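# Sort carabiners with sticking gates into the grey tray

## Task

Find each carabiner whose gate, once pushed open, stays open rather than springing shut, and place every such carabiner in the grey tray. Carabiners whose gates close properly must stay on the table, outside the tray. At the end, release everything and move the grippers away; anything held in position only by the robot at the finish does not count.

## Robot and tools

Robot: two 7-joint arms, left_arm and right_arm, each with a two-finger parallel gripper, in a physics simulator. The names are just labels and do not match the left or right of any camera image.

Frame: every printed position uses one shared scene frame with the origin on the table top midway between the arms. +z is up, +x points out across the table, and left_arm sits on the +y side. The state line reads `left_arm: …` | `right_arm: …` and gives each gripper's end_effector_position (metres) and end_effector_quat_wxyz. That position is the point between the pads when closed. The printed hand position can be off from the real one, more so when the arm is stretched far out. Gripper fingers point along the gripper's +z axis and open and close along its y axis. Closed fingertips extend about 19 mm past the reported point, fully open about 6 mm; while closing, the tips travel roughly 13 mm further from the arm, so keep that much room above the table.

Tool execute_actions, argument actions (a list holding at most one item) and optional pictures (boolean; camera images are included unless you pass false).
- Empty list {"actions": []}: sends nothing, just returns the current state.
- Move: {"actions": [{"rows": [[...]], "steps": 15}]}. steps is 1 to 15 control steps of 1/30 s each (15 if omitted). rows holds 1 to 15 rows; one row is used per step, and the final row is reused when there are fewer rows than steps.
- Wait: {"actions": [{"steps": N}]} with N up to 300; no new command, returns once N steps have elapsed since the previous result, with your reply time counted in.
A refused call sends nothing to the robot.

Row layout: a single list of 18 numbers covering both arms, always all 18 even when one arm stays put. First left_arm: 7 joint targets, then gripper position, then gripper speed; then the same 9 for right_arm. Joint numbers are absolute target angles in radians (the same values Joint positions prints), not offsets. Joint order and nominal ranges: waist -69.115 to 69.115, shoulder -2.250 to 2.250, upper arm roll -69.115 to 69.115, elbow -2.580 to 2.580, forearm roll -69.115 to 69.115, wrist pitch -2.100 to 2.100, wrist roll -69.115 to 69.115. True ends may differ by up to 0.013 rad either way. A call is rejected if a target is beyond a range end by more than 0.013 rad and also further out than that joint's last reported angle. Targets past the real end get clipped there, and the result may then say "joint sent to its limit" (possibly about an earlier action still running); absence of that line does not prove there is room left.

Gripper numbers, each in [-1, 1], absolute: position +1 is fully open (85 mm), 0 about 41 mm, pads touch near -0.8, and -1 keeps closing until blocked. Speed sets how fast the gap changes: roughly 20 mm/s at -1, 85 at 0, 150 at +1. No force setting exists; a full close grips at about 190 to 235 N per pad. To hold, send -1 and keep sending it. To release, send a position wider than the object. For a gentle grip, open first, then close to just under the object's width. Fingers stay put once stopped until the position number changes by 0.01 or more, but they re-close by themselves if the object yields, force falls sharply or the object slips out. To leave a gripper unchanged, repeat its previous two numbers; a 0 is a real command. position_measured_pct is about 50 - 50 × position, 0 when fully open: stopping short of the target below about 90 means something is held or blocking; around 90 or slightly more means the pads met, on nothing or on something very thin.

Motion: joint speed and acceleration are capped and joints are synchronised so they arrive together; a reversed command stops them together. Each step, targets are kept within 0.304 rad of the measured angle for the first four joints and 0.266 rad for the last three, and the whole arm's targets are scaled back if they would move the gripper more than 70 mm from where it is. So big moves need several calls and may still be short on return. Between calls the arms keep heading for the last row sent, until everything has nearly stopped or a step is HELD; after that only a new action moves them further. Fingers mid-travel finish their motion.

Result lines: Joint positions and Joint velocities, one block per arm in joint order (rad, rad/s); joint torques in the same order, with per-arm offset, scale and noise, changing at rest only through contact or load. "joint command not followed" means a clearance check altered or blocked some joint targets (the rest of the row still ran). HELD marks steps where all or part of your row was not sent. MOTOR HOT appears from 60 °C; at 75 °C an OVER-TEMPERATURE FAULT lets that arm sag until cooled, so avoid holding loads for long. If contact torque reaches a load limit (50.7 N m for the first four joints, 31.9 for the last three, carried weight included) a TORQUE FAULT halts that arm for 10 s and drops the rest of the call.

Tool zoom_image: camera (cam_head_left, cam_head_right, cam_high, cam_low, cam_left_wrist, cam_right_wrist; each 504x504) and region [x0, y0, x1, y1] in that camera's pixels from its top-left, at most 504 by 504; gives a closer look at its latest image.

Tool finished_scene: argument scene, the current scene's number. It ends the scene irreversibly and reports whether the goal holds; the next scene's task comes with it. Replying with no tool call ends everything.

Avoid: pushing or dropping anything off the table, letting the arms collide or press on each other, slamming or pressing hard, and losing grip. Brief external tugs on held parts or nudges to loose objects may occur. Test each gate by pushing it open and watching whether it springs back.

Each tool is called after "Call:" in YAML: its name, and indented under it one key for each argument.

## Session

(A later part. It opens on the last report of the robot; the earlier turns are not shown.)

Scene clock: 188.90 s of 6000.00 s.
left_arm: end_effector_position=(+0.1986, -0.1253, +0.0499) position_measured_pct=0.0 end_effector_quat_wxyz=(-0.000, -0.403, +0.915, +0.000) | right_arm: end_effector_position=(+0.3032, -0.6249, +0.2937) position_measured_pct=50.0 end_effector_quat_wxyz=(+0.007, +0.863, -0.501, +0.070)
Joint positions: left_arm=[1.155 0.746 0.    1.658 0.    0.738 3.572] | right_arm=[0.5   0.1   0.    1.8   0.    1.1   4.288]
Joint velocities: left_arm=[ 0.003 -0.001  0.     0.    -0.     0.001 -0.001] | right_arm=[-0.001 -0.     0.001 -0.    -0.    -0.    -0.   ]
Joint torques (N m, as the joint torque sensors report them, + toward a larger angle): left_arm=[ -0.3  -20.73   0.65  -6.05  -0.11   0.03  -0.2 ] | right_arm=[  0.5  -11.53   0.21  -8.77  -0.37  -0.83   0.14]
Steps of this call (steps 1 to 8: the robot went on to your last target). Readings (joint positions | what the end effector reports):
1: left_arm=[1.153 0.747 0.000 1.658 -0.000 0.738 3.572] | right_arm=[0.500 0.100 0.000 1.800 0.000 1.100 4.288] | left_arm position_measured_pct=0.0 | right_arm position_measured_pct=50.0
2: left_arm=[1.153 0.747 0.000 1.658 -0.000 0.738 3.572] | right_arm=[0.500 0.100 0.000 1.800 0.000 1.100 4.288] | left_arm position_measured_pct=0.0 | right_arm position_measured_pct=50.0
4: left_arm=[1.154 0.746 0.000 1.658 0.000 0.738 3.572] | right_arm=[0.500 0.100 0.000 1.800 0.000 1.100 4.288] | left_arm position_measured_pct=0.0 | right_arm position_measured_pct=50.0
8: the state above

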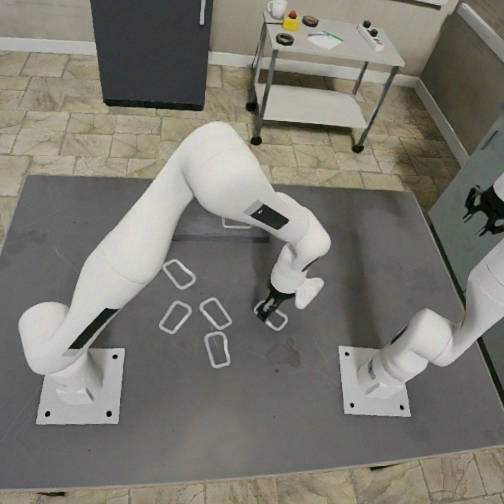

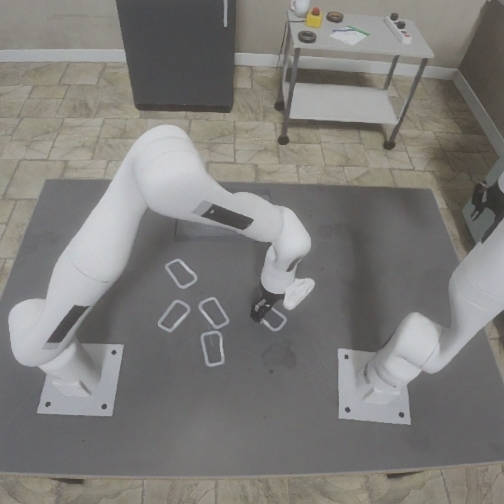

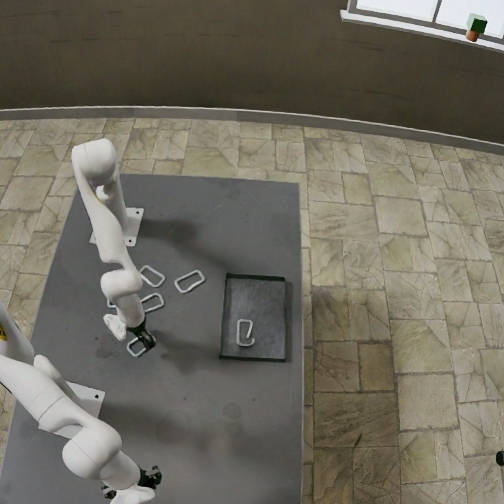

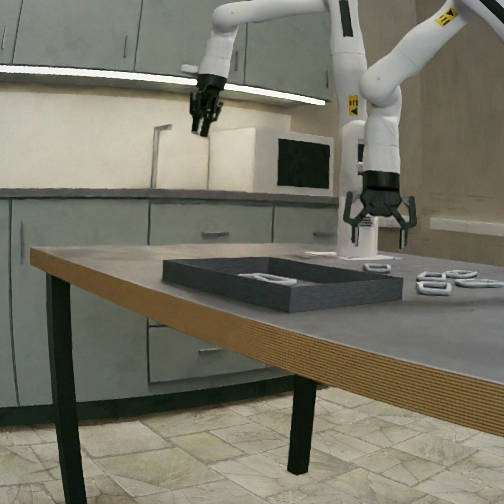

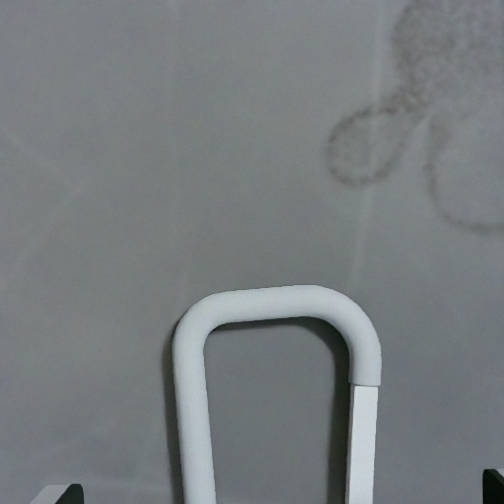

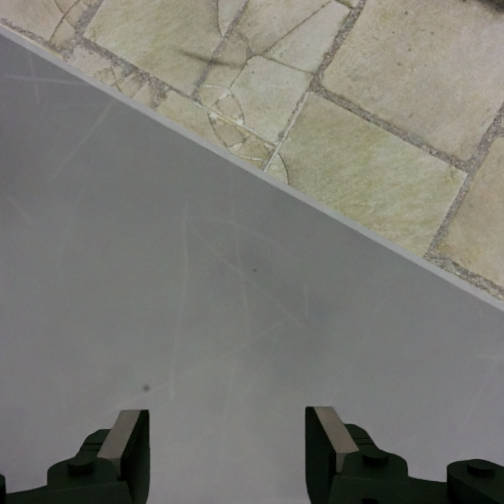

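Call:
execute_actions:
  actions:
    - {"rows":[[1.155,0.8025,0,1.6722,0,0.6669,3.572,0.5,0,0.5,0.1,0,1.8,0,1.1,4.288,0,0.5]],"steps":13}
  pictures: false

Call:
execute_actions:
  actions:
    - {"rows":[[1.155,0.8025,0,1.6722,0,0.6669,3.572,0.03,-0.3,0.5,0.1,0,1.8,0,1.1,4.288,0,0.5]],"steps":15}

Call:
execute_actions:
  actions:
    - {"rows":[[1.155,0.8025,0,1.6722,0,0.6669,3.572,0.6,0,0.5,0.1,0,1.8,0,1.1,4.288,0,0.5]],"steps":14}

Call:
zoom_image:
  camera: "cam_head_right"
  region: [140, 250, 270, 380]

Scene clock: 193.37 s of 6000.00 s.
left_arm: end_effector_position=(+0.1985, -0.1255, +0.0192) position_measured_pct=24.6 end_effector_quat_wxyz=(-0.000, -0.403, +0.915, -0.000) | right_arm: end_effector_position=(+0.3032, -0.6249, +0.2937) position_measured_pct=50.0 end_effector_quat_wxyz=(+0.007, +0.863, -0.501, +0.070)
Joint positions: left_arm=[1.155 0.802 0.    1.672 0.    0.667 3.572] | right_arm=[0.5   0.1   0.    1.8   0.    1.1   4.288]
Joint velocities: left_arm=[-0.     0.005 -0.     0.001  0.001  0.001  0.   ] | right_arm=[ 0.001  0.    -0.    -0.     0.001  0.001 -0.   ]
Joint torques (N m, as the joint torque sensors report them, + toward a larger angle): left_arm=[  0.33 -21.44   0.35  -5.45  -0.02  -0.1   -0.25] | right_arm=[  0.48 -11.69   0.11  -8.86  -0.3   -0.72   0.09]
Steps of this call (steps 1 to 15: the robot went on to your last target; steps 16 to 90: nothing new was sent; then 1.03 s passed at rest; steps 91 to 103: all 13 steps of this action). Readings (joint positions | what the end effector reports):
91: left_arm=[1.155 0.747 0.000 1.658 -0.000 0.737 3.572] | right_arm=[0.500 0.100 0.000 1.800 0.000 1.100 4.288] | left_arm position_measured_pct=0.0 | right_arm position_measured_pct=50.0
92: left_arm=[1.155 0.753 0.000 1.659 0.000 0.730 3.572] | right_arm=[0.500 0.100 0.000 1.800 -0.000 1.100 4.288] | left_arm position_measured_pct=0.8 | right_arm position_measured_pct=50.0
94: left_arm=[1.155 0.780 0.000 1.664 0.000 0.698 3.572] | right_arm=[0.500 0.100 0.000 1.800 -0.000 1.100 4.288] | left_arm position_measured_pct=4.8 | right_arm position_measured_pct=50.0
98: left_arm=[1.155 0.800 -0.000 1.673 -0.000 0.668 3.572] | right_arm=[0.500 0.100 0.000 1.800 0.000 1.100 4.288] | left_arm position_measured_pct=16.3 | right_arm position_measured_pct=50.0
103: the state above

Scene clock: 193.87 s of 6000.00 s.
left_arm: end_effector_position=(+0.1993, -0.1269, +0.0205) position_measured_pct=47.6 end_effector_quat_wxyz=(+0.000, -0.403, +0.915, -0.002) | right_arm: end_effector_position=(+0.3032, -0.6249, +0.2937) position_measured_pct=50.0 end_effector_quat_wxyz=(+0.007, +0.863, -0.501, +0.070)
Joint positions: left_arm=[ 1.155  0.8   -0.     1.671 -0.     0.666  3.572] | right_arm=[0.5   0.1   0.    1.8   0.    1.1   4.288]
Joint velocities: left_arm=[-0.    -0.003 -0.001  0.004 -0.001  0.002 -0.001] | right_arm=[ 0.001 -0.    -0.001  0.     0.002 -0.001  0.   ]
Joint torques (N m, as the joint torque sensors report them, + toward a larger angle): left_arm=[ -0.16 -19.15   0.65  -4.75   0.09   0.22  -0.35] | right_arm=[  0.34 -11.64   0.14  -8.94  -0.21  -0.77   0.06]
Steps of this call (steps 1 to 15: all 15 steps of this action). Readings (joint positions | what the end effector reports):
1: left_arm=[1.155 0.802 0.000 1.672 0.000 0.667 3.572] | right_arm=[0.500 0.100 0.000 1.800 0.000 1.100 4.288] | left_arm position_measured_pct=25.0 | right_arm position_measured_pct=50.0
2: left_arm=[1.155 0.802 0.000 1.672 0.000 0.667 3.572] | right_arm=[0.500 0.100 0.000 1.800 -0.000 1.100 4.288] | left_arm position_measured_pct=25.4 | right_arm position_measured_pct=50.0
4: left_arm=[1.155 0.802 -0.000 1.672 0.000 0.667 3.572] | right_arm=[0.500 0.100 -0.000 1.800 0.000 1.100 4.288] | left_arm position_measured_pct=28.6 | right_arm position_measured_pct=50.0
8: left_arm=[1.155 0.802 -0.000 1.672 -0.000 0.667 3.572] | right_arm=[0.500 0.100 0.000 1.800 0.000 1.100 4.288] | left_arm position_measured_pct=37.3 | right_arm position_measured_pct=50.0
15: the state above

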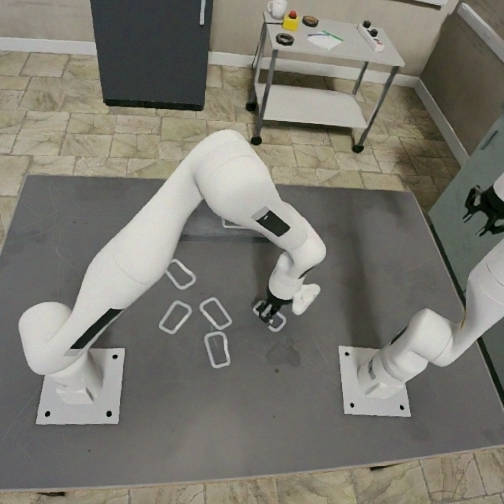

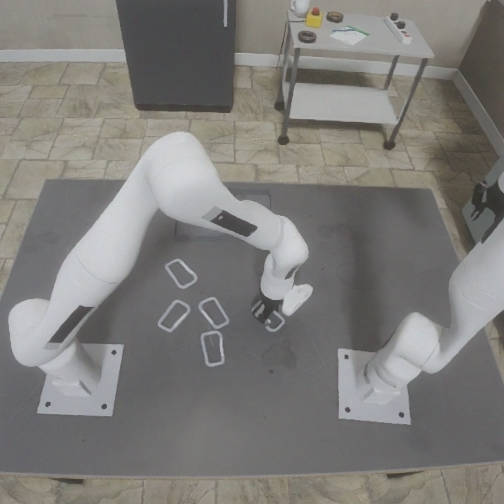

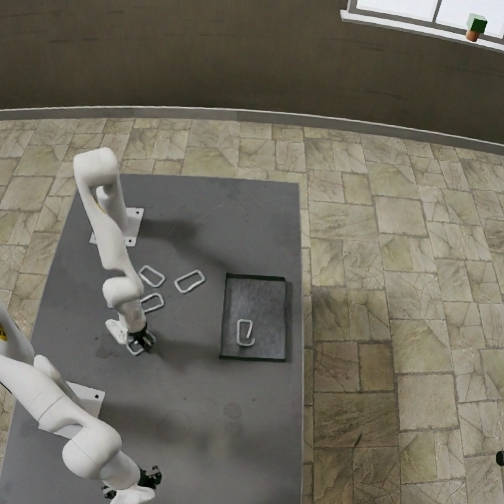

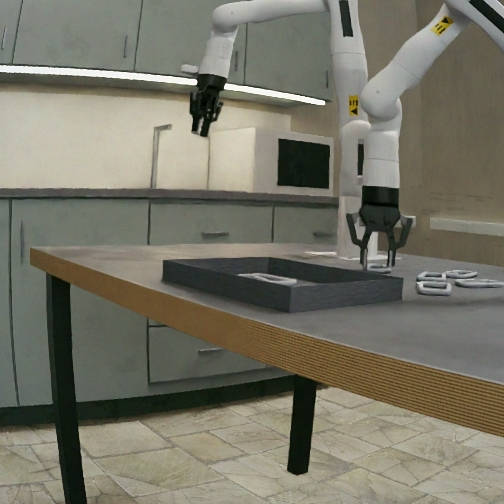

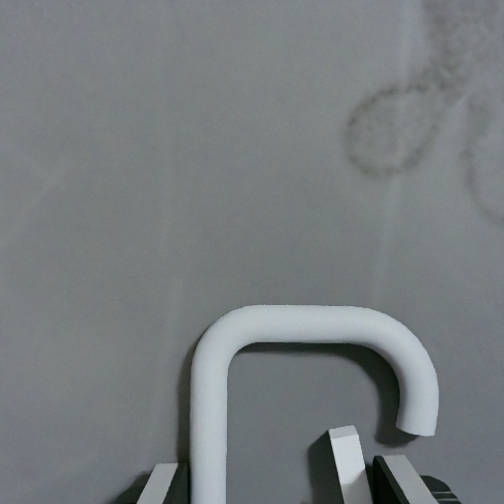

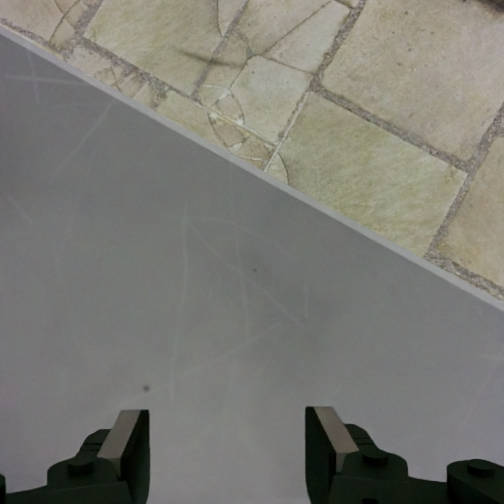

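Scene clock: 194.33 s of 6000.00 s.
left_arm: end_effector_position=(+0.1985, -0.1254, +0.0189) position_measured_pct=20.2 end_effector_quat_wxyz=(-0.000, -0.403, +0.915, -0.000) | right_arm: end_effector_position=(+0.3032, -0.6249, +0.2937) position_measured_pct=50.0 end_effector_quat_wxyz=(+0.007, +0.863, -0.501, +0.070)
Joint positions: left_arm=[1.155 0.802 0.    1.672 0.    0.667 3.572] | right_arm=[ 0.5    0.1    0.     1.8   -0.     1.1    4.288]
Joint velocities: left_arm=[-0.     0.001  0.002 -0.001 -0.    -0.    -0.001] | right_arm=[ 0.    -0.    -0.001 -0.     0.     0.001  0.   ]
Joint torques (N m, as the joint torque sensors report them, + toward a larger angle): left_arm=[  0.19 -20.8    0.66  -5.59  -0.03  -0.21  -0.25] | right_arm=[  0.33 -11.6    0.27  -8.95  -0.32  -0.91   0.07]
Steps of this call (steps 1 to 14: all 14 steps of this action). Readings (joint positions | what the end effector reports):
1: left_arm=[1.155 0.800 -0.000 1.671 -0.000 0.666 3.572] | right_arm=[0.500 0.100 0.000 1.800 0.000 1.100 4.288] | left_arm position_measured_pct=47.6 | right_arm position_measured_pct=50.0
2: left_arm=[1.155 0.800 -0.000 1.671 0.000 0.667 3.572] | right_arm=[0.500 0.100 0.000 1.800 -0.000 1.100 4.288] | left_arm position_measured_pct=47.2 | right_arm position_measured_pct=50.0
4: left_arm=[1.155 0.801 0.000 1.672 0.000 0.667 3.572] | right_arm=[0.500 0.100 0.000 1.800 0.000 1.100 4.288] | left_arm position_measured_pct=42.9 | right_arm position_measured_pct=50.0
8: left_arm=[1.155 0.802 -0.000 1.672 -0.000 0.667 3.572] | right_arm=[0.500 0.100 0.000 1.800 0.000 1.100 4.288] | left_arm position_measured_pct=31.7 | right_arm position_measured_pct=50.0
14: the state above

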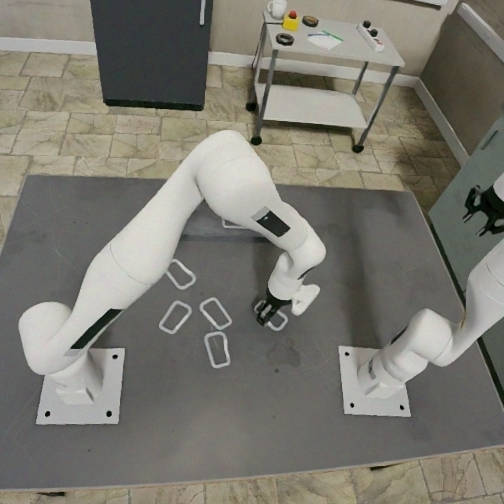

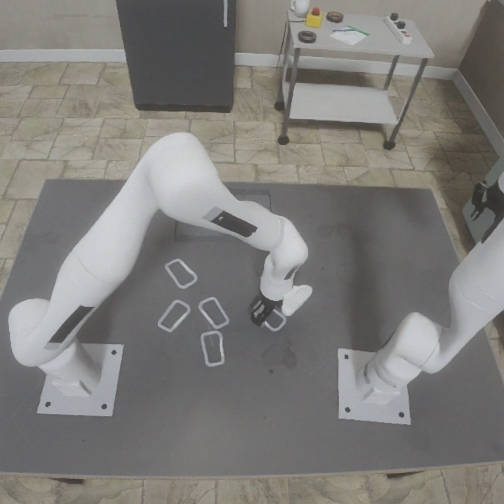

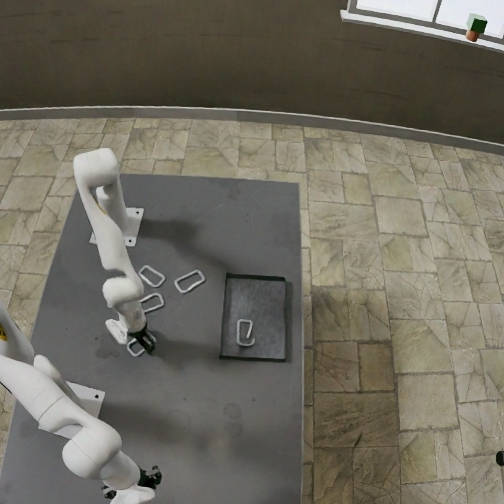

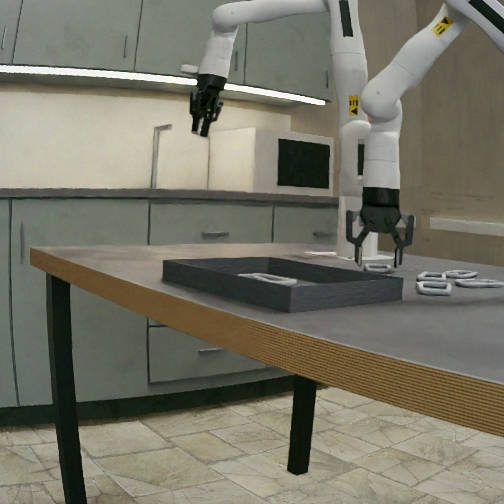

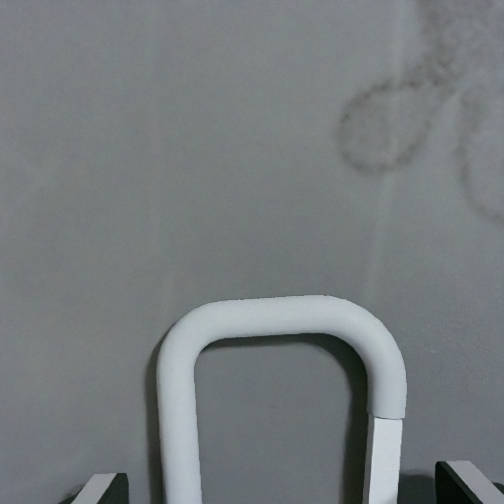

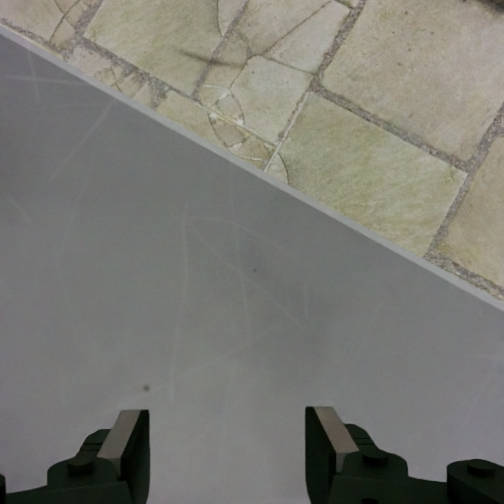

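Region (140, 250, 270, 380) of cam_head_right's 504x504 image, scaled by 3.877, with more detail than that image has.

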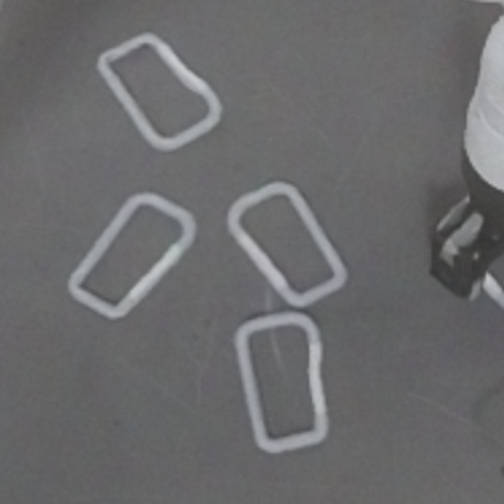

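Call:
execute_actions:
  actions:
    - {"rows":[[1.155,0.746,0,1.6578,0,0.7378,3.572,1,0,0.5,0.1,0,1.8,0,1.1,4.288,0,0.5]],"steps":5}
  pictures: false

Call:
execute_actions:
  actions:
    - {"rows":[[1.252,0.4067,0,2.1974,0,0.5375,2.99,1,0,0.5,0.1,0,1.8,0,1.1,4.288,0,0.5]],"steps":15}
  pictures: false

Call:
execute_actions:
  actions:
    - {"steps":20}

Scene clock: 201.20 s of 6000.00 s.
left_arm: end_effector_position=(+0.1987, -0.1259, +0.0438) position_measured_pct=12.7 end_effector_quat_wxyz=(-0.000, -0.403, +0.915, -0.001) | right_arm: end_effector_position=(+0.3032, -0.6249, +0.2937) position_measured_pct=50.0 end_effector_quat_wxyz=(+0.007, +0.863, -0.501, +0.070)
Joint positions: left_arm=[ 1.155  0.757 -0.     1.661 -0.     0.722  3.572] | right_arm=[0.5   0.1   0.    1.8   0.    1.1   4.288]
Joint velocities: left_arm=[ 0.001 -0.275  0.003 -0.107  0.001  0.384 -0.   ] | right_arm=[ 0.     0.    -0.001 -0.     0.    -0.001  0.   ]
Joint torques (N m, as the joint torque sensors report them, + toward a larger angle): left_arm=[  0.1  -15.19   0.31  -4.59   0.05  -0.02  -0.12] | right_arm=[  0.36 -11.56  -0.01  -8.87  -0.33  -0.88   0.12]
Steps of this call (steps 1 to 15: the robot went on to your last target; steps 16 to 90: nothing new was sent; then 3.70 s passed at rest; steps 91 to 95: all 5 steps of this action). Readings (joint positions | what the end effector reports):
91: left_arm=[1.155 0.801 -0.000 1.672 0.000 0.668 3.572] | right_arm=[0.500 0.100 0.000 1.800 0.000 1.100 4.288] | left_arm position_measured_pct=19.8 | right_arm position_measured_pct=50.0
92: left_arm=[1.155 0.795 -0.000 1.671 -0.000 0.675 3.572] | right_arm=[0.500 0.100 0.000 1.800 0.000 1.100 4.288] | left_arm position_measured_pct=19.4 | right_arm position_measured_pct=50.0
94: left_arm=[1.155 0.769 -0.000 1.665 -0.000 0.706 3.572] | right_arm=[0.500 0.100 0.000 1.800 0.000 1.100 4.288] | left_arm position_measured_pct=15.1 | right_arm position_measured_pct=50.0
95: the state above

Scene clock: 201.70 s of 6000.00 s.
left_arm: end_effector_position=(+0.1286, -0.0426, +0.1000) position_measured_pct=0.0 end_effector_quat_wxyz=(+0.004, -0.193, +0.981, -0.036) | right_arm: end_effector_position=(+0.3032, -0.6249, +0.2937) position_measured_pct=50.0 end_effector_quat_wxyz=(+0.007, +0.863, -0.501, +0.070)
Joint positions: left_arm=[1.236 0.458 0.    2.041 0.    0.571 3.213] | right_arm=[0.5   0.1   0.    1.8   0.    1.1   4.288]
Joint velocities: left_arm=[ 0.091 -0.294 -0.007  0.933 -0.002 -0.19  -1.167] | right_arm=[ 0.001  0.     0.001  0.     0.001 -0.001 -0.   ]
Joint torques (N m, as the joint torque sensors report them, + toward a larger angle): left_arm=[ -0.22 -16.01   0.41  -5.95   0.18  -0.08   0.08] | right_arm=[  0.31 -11.65   0.17  -8.85  -0.32  -0.78   0.11]
Steps of this call (steps 1 to 15: all 15 steps of this action). Readings (joint positions | what the end effector reports):
1: left_arm=[1.155 0.748 -0.000 1.659 -0.000 0.731 3.571] | right_arm=[0.500 0.100 0.000 1.800 0.000 1.100 4.288] | left_arm position_measured_pct=9.9 | right_arm position_measured_pct=50.0
2: left_arm=[1.157 0.735 -0.001 1.663 -0.000 0.732 3.567] | right_arm=[0.500 0.100 0.000 1.800 0.000 1.100 4.288] | left_arm position_measured_pct=6.7 | right_arm position_measured_pct=50.0
4: left_arm=[1.166 0.692 -0.001 1.687 -0.000 0.721 3.545] | right_arm=[0.500 0.100 0.000 1.800 0.000 1.100 4.288] | left_arm position_measured_pct=2.0 | right_arm position_measured_pct=50.0
8: left_arm=[1.201 0.569 -0.000 1.799 0.000 0.654 3.442] | right_arm=[0.500 0.100 0.000 1.800 0.000 1.100 4.288] | left_arm position_measured_pct=0.0 | right_arm position_measured_pct=50.0
15: the state above

Scene clock: 202.37 s of 6000.00 s.
left_arm: end_effector_position=(+0.1020, +0.0224, +0.0899) position_measured_pct=0.0 end_effector_quat_wxyz=(-0.000, -0.075, +0.997, +0.000) | right_arm: end_effector_position=(+0.3032, -0.6249, +0.2937) position_measured_pct=50.0 end_effector_quat_wxyz=(+0.007, +0.863, -0.501, +0.070)
Joint positions: left_arm=[1.252 0.407 0.    2.197 0.    0.537 2.99 ] | right_arm=[0.5   0.1   0.    1.8   0.    1.1   4.288]
Joint velocities: left_arm=[ 0.    -0.001 -0.001  0.    -0.    -0.001  0.001] | right_arm=[-0.     0.     0.     0.    -0.001  0.     0.   ]
Joint torques (N m, as the joint torque sensors report them, + toward a larger angle): left_arm=[ -0.27 -13.34   0.58  -4.63   0.1    0.05  -0.18] | right_arm=[  0.43 -11.66   0.15  -8.92  -0.36  -0.83   0.05]
Steps of this call (steps 1 to 20: the robot went on to your last target). Readings (joint positions | what the end effector reports):
1: left_arm=[1.239 0.449 0.000 2.071 0.000 0.564 3.173] | right_arm=[0.500 0.100 0.000 1.800 0.000 1.100 4.288] | left_arm position_measured_pct=0.0 | right_arm position_measured_pct=50.0
2: left_arm=[1.242 0.439 0.000 2.100 0.000 0.558 3.132] | right_arm=[0.500 0.100 0.000 1.800 0.000 1.100 4.288] | left_arm position_measured_pct=0.0 | right_arm position_measured_pct=50.0
4: left_arm=[1.247 0.423 0.000 2.151 0.000 0.548 3.057] | right_arm=[0.500 0.100 0.000 1.800 0.000 1.100 4.288] | left_arm position_measured_pct=0.0 | right_arm position_measured_pct=50.0
8: left_arm=[1.251 0.410 0.000 2.197 0.000 0.539 2.991] | right_arm=[0.500 0.100 0.000 1.800 0.000 1.100 4.288] | left_arm position_measured_pct=0.0 | right_arm position_measured_pct=50.0
20: the state above

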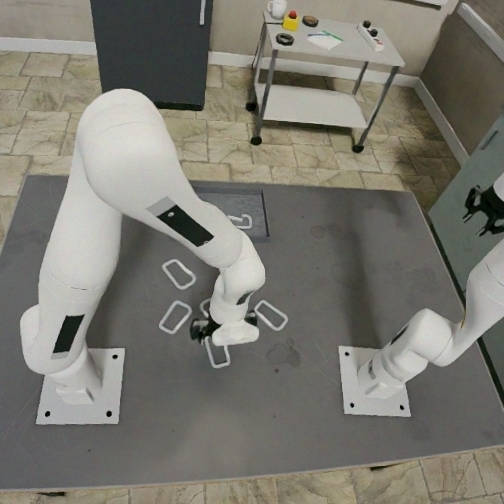

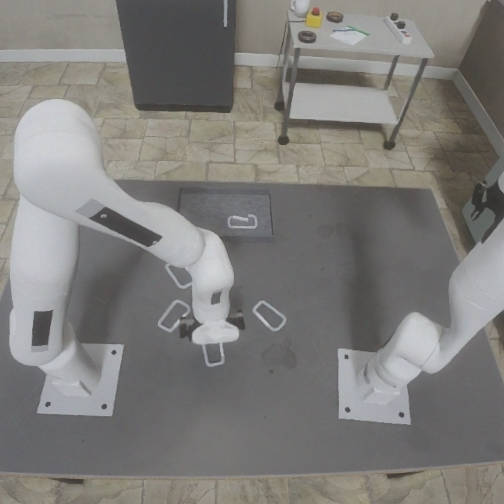

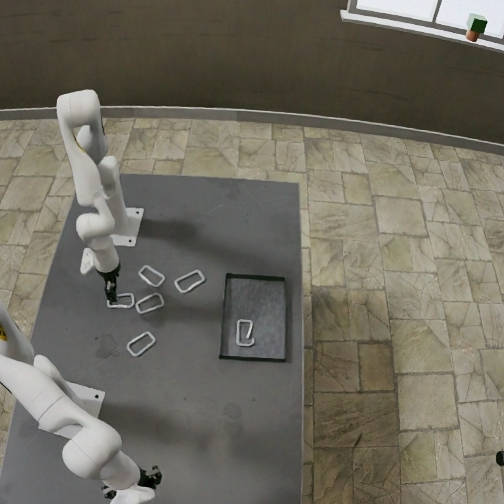

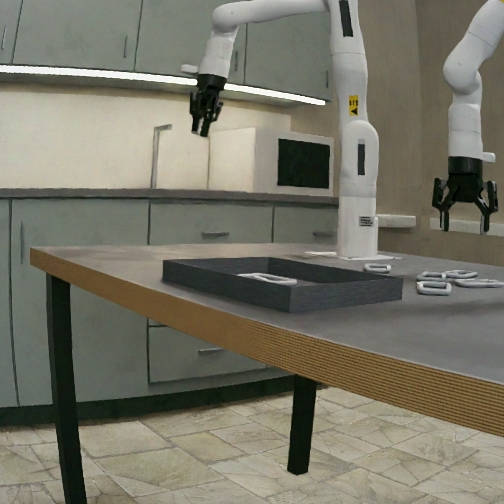

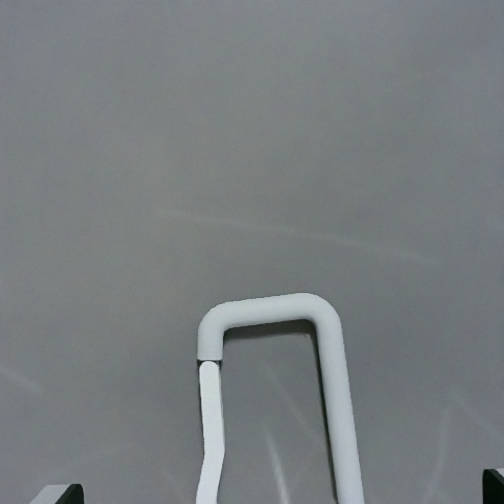

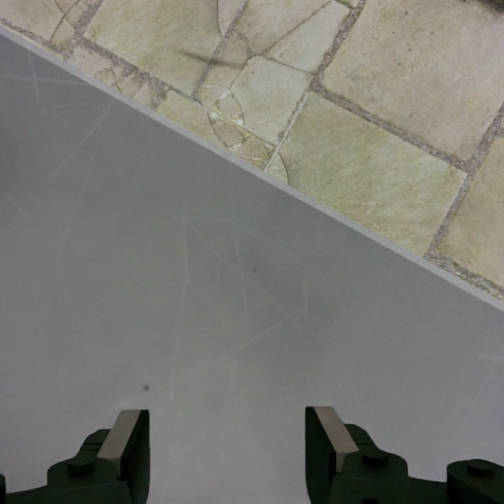

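Call:
execute_actions:
  actions:
    - {"rows":[[1.243,0.6032,0,2.2525,0,0.2859,3.02,0.5,0,0.5,0.1,0,1.8,0,1.1,4.288,0,0.5]],"steps":15}
  pictures: false

Call:
execute_actions:
  actions:
    - {"steps":4}
  pictures: false

Call:
execute_actions:
  actions:
    - {"rows":[[1.243,0.6032,0,2.2525,0,0.2859,3.02,0.02,-0.3,0.5,0.1,0,1.8,0,1.1,4.288,0,0.5]],"steps":15}

Call:
execute_actions:
  actions:
    - {"rows":[[1.243,0.6032,0,2.2525,0,0.2859,3.02,0.6,0,0.5,0.1,0,1.8,0,1.1,4.288,0,0.5]],"steps":14}

Scene clock: 205.80 s of 6000.00 s.
left_arm: end_effector_position=(+0.1051, +0.0220, +0.0197) position_measured_pct=25.0 end_effector_quat_wxyz=(+0.000, -0.094, +0.996, -0.002) | right_arm: end_effector_position=(+0.3032, -0.6249, +0.2937) position_measured_pct=50.0 end_effector_quat_wxyz=(+0.007, +0.863, -0.501, +0.070)
Joint positions: left_arm=[ 1.243  0.599 -0.     2.252  0.     0.286  3.02 ] | right_arm=[0.5   0.1   0.    1.8   0.    1.1   4.288]
Joint velocities: left_arm=[-0.002  0.035  0.     0.003  0.001 -0.004  0.   ] | right_arm=[-0.001  0.    -0.    -0.     0.    -0.     0.   ]
Joint torques (N m, as the joint torque sensors report them, + toward a larger angle): left_arm=[ -0.1  -14.91   0.24  -2.83   0.15   0.08  -0.08] | right_arm=[  0.45 -11.63   0.21  -8.95  -0.42  -0.86  -0.02]
Steps of this call (steps 1 to 15: the robot went on to your last target; steps 16 to 88: nothing new was sent; steps 89 to 103: all 15 steps of this action). Readings (joint positions | what the end effector reports):
89: left_arm=[1.252 0.408 0.000 2.198 0.000 0.536 2.990] | right_arm=[0.500 0.100 0.000 1.800 0.000 1.100 4.288] | left_arm position_measured_pct=0.0 | right_arm position_measured_pct=50.0
90: left_arm=[1.252 0.415 0.000 2.199 0.000 0.530 2.991] | right_arm=[0.500 0.100 0.000 1.800 0.000 1.100 4.288] | left_arm position_measured_pct=0.8 | right_arm position_measured_pct=50.0
92: left_arm=[1.250 0.445 0.000 2.206 0.000 0.496 2.995] | right_arm=[0.500 0.100 0.000 1.800 0.000 1.100 4.288] | left_arm position_measured_pct=4.8 | right_arm position_measured_pct=50.0
96: left_arm=[1.245 0.550 -0.000 2.236 -0.000 0.359 3.011] | right_arm=[0.500 0.100 0.000 1.800 0.000 1.100 4.288] | left_arm position_measured_pct=16.3 | right_arm position_measured_pct=50.0
103: the state above

Scene clock: 205.93 s of 6000.00 s.
left_arm: end_effector_position=(+0.1049, +0.0228, +0.0188) position_measured_pct=25.0 end_effector_quat_wxyz=(+0.000, -0.094, +0.996, -0.001) | right_arm: end_effector_position=(+0.3032, -0.6249, +0.2937) position_measured_pct=50.0 end_effector_quat_wxyz=(+0.007, +0.863, -0.501, +0.070)
Joint positions: left_arm=[ 1.243  0.602 -0.     2.253 -0.     0.286  3.02 ] | right_arm=[0.5   0.1   0.    1.8   0.    1.1   4.288]
Joint velocities: left_arm=[-0.001  0.011 -0.001 -0.001 -0.001 -0.001 -0.001] | right_arm=[ 0.002 -0.     0.001 -0.    -0.001  0.001  0.   ]
Joint torques (N m, as the joint torque sensors report them, + toward a larger angle): left_arm=[  0.24 -15.55   0.53  -2.41  -0.02   0.08  -0.1 ] | right_arm=[  0.46 -11.62   0.03  -8.89  -0.35  -0.87   0.04]
Steps of this call (steps 1 to 4: the robot went on to your last target). Readings (joint positions | what the end effector reports):
1: left_arm=[1.243 0.600 -0.000 2.252 0.000 0.286 3.020] | right_arm=[0.500 0.100 0.000 1.800 -0.000 1.100 4.288] | left_arm position_measured_pct=25.0 | right_arm position_measured_pct=50.0
2: left_arm=[1.243 0.601 -0.000 2.252 -0.000 0.286 3.020] | right_arm=[0.500 0.100 0.000 1.800 0.000 1.100 4.288] | left_arm position_measured_pct=25.0 | right_arm position_measured_pct=50.0
4: the state above

Scene clock: 206.43 s of 6000.00 s.
left_arm: end_effector_position=(+0.1049, +0.0232, +0.0190) position_measured_pct=48.0 end_effector_quat_wxyz=(+0.000, -0.095, +0.996, -0.000) | right_arm: end_effector_position=(+0.3032, -0.6249, +0.2937) position_measured_pct=50.0 end_effector_quat_wxyz=(+0.007, +0.863, -0.501, +0.070)
Joint positions: left_arm=[ 1.243  0.601 -0.     2.253 -0.     0.287  3.02 ] | right_arm=[0.5   0.1   0.    1.8   0.    1.1   4.288]
Joint velocities: left_arm=[-0.    -0.001  0.     0.002 -0.    -0.001 -0.001] | right_arm=[-0.002 -0.    -0.    -0.    -0.001 -0.    -0.   ]
Joint torques (N m, as the joint torque sensors report them, + toward a larger angle): left_arm=[  0.42 -13.38   0.47  -2.82   0.03  -0.39  -0.14] | right_arm=[  0.51 -11.68   0.13  -8.97  -0.39  -0.81   0.1 ]
Steps of this call (steps 1 to 15: all 15 steps of this action). Readings (joint positions | what the end effector reports):
1: left_arm=[1.243 0.602 -0.000 2.253 -0.000 0.286 3.020] | right_arm=[0.500 0.100 -0.000 1.800 0.000 1.100 4.288] | left_arm position_measured_pct=25.0 | right_arm position_measured_pct=50.0
2: left_arm=[1.243 0.603 -0.000 2.253 -0.000 0.286 3.020] | right_arm=[0.500 0.100 0.000 1.800 0.000 1.100 4.288] | left_arm position_measured_pct=25.4 | right_arm position_measured_pct=50.0
4: left_arm=[1.243 0.603 -0.000 2.253 -0.000 0.286 3.020] | right_arm=[0.500 0.100 0.000 1.800 0.000 1.100 4.288] | left_arm position_measured_pct=28.6 | right_arm position_measured_pct=50.0
8: left_arm=[1.243 0.603 0.000 2.253 -0.000 0.286 3.020] | right_arm=[0.500 0.100 0.000 1.800 0.000 1.100 4.288] | left_arm position_measured_pct=37.3 | right_arm position_measured_pct=50.0
15: the state above

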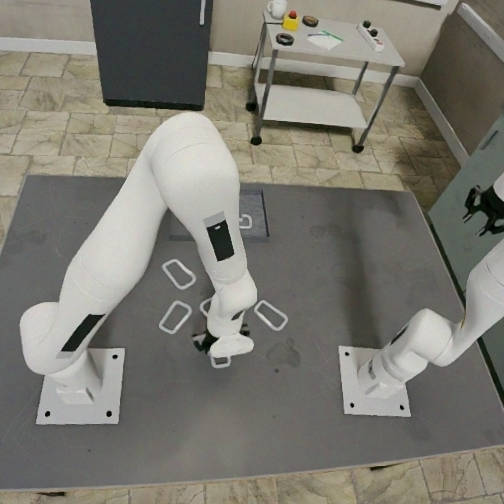

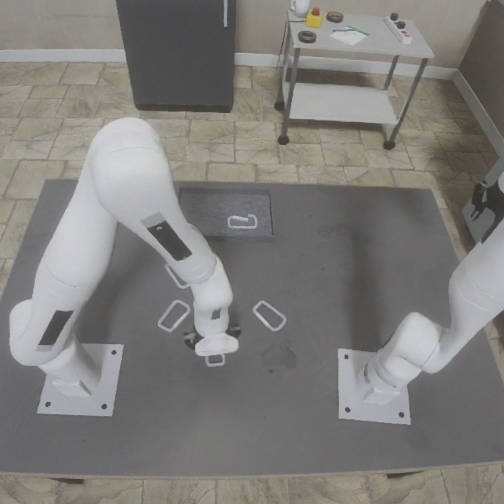

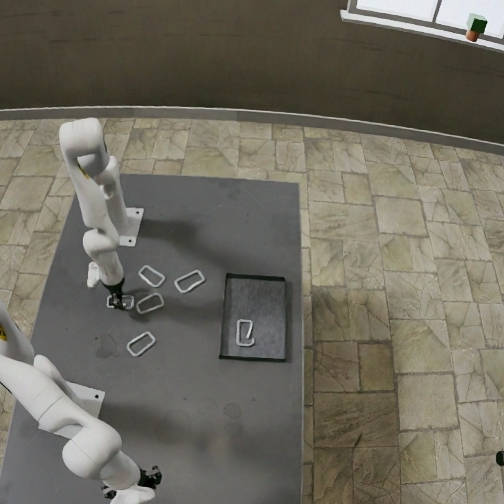

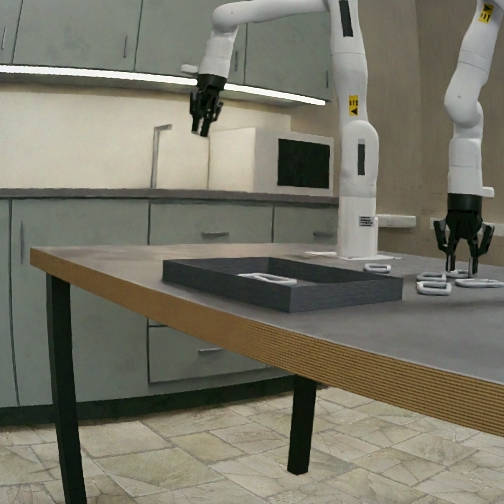

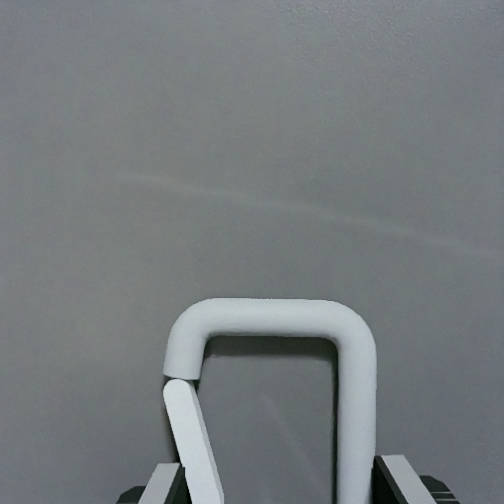

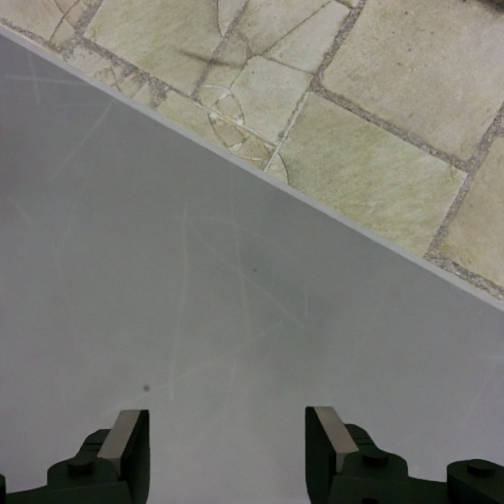

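Scene clock: 206.90 s of 6000.00 s.
left_arm: end_effector_position=(+0.1048, +0.0230, +0.0184) position_measured_pct=20.6 end_effector_quat_wxyz=(+0.000, -0.094, +0.996, -0.000) | right_arm: end_effector_position=(+0.3032, -0.6249, +0.2937) position_measured_pct=50.0 end_effector_quat_wxyz=(+0.007, +0.863, -0.501, +0.070)
Joint positions: left_arm=[1.243 0.603 0.    2.252 0.    0.286 3.02 ] | right_arm=[0.5   0.1   0.    1.8   0.    1.1   4.288]
Joint velocities: left_arm=[ 0.     0.001  0.     0.    -0.    -0.     0.   ] | right_arm=[ 0.001  0.    -0.001  0.     0.    -0.001  0.   ]
Joint torques (N m, as the joint torque sensors report them, + toward a larger angle): left_arm=[ -0.01 -14.77   0.4   -2.62  -0.06  -0.05  -0.38] | right_arm=[  0.27 -11.64   0.21  -8.91  -0.38  -0.76   0.13]
Steps of this call (steps 1 to 14: all 14 steps of this action). Readings (joint positions | what the end effector reports):
1: left_arm=[1.243 0.601 -0.000 2.253 -0.000 0.287 3.020] | right_arm=[0.500 0.100 0.000 1.800 0.000 1.100 4.288] | left_arm position_measured_pct=48.4 | right_arm position_measured_pct=50.0
2: left_arm=[1.243 0.602 -0.000 2.253 -0.000 0.286 3.020] | right_arm=[0.500 0.100 0.000 1.800 0.000 1.100 4.288] | left_arm position_measured_pct=47.6 | right_arm position_measured_pct=50.0
4: left_arm=[1.243 0.602 -0.000 2.253 -0.000 0.286 3.020] | right_arm=[0.500 0.100 0.000 1.800 0.000 1.100 4.288] | left_arm position_measured_pct=43.7 | right_arm position_measured_pct=50.0
8: left_arm=[1.243 0.603 0.000 2.253 0.000 0.286 3.020] | right_arm=[0.500 0.100 0.000 1.800 -0.000 1.100 4.288] | left_arm position_measured_pct=32.1 | right_arm position_measured_pct=50.0
14: the state above

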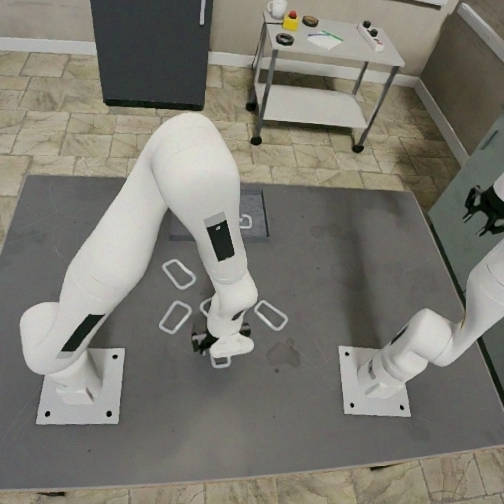

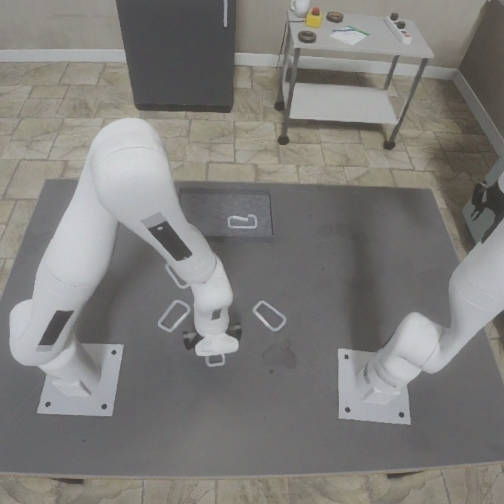

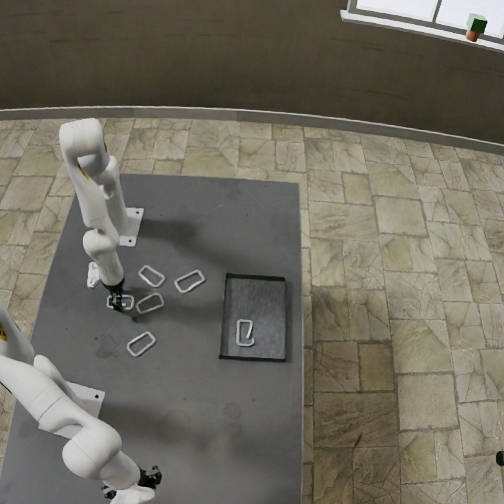

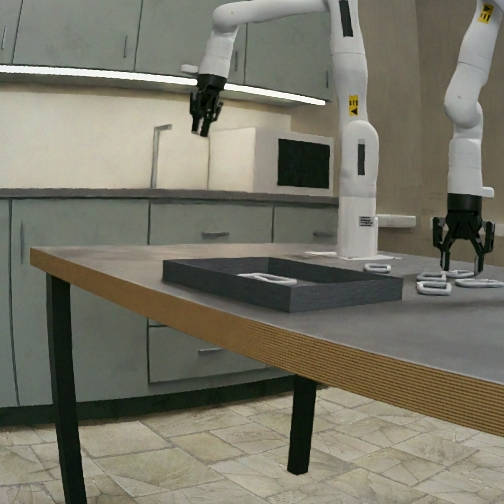

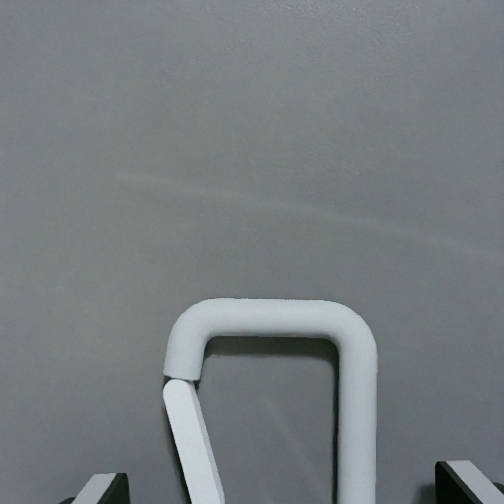

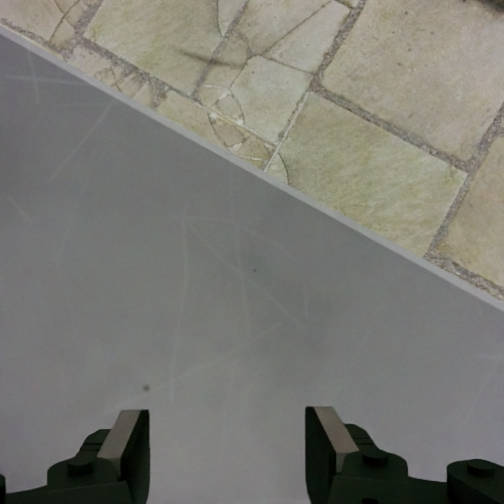

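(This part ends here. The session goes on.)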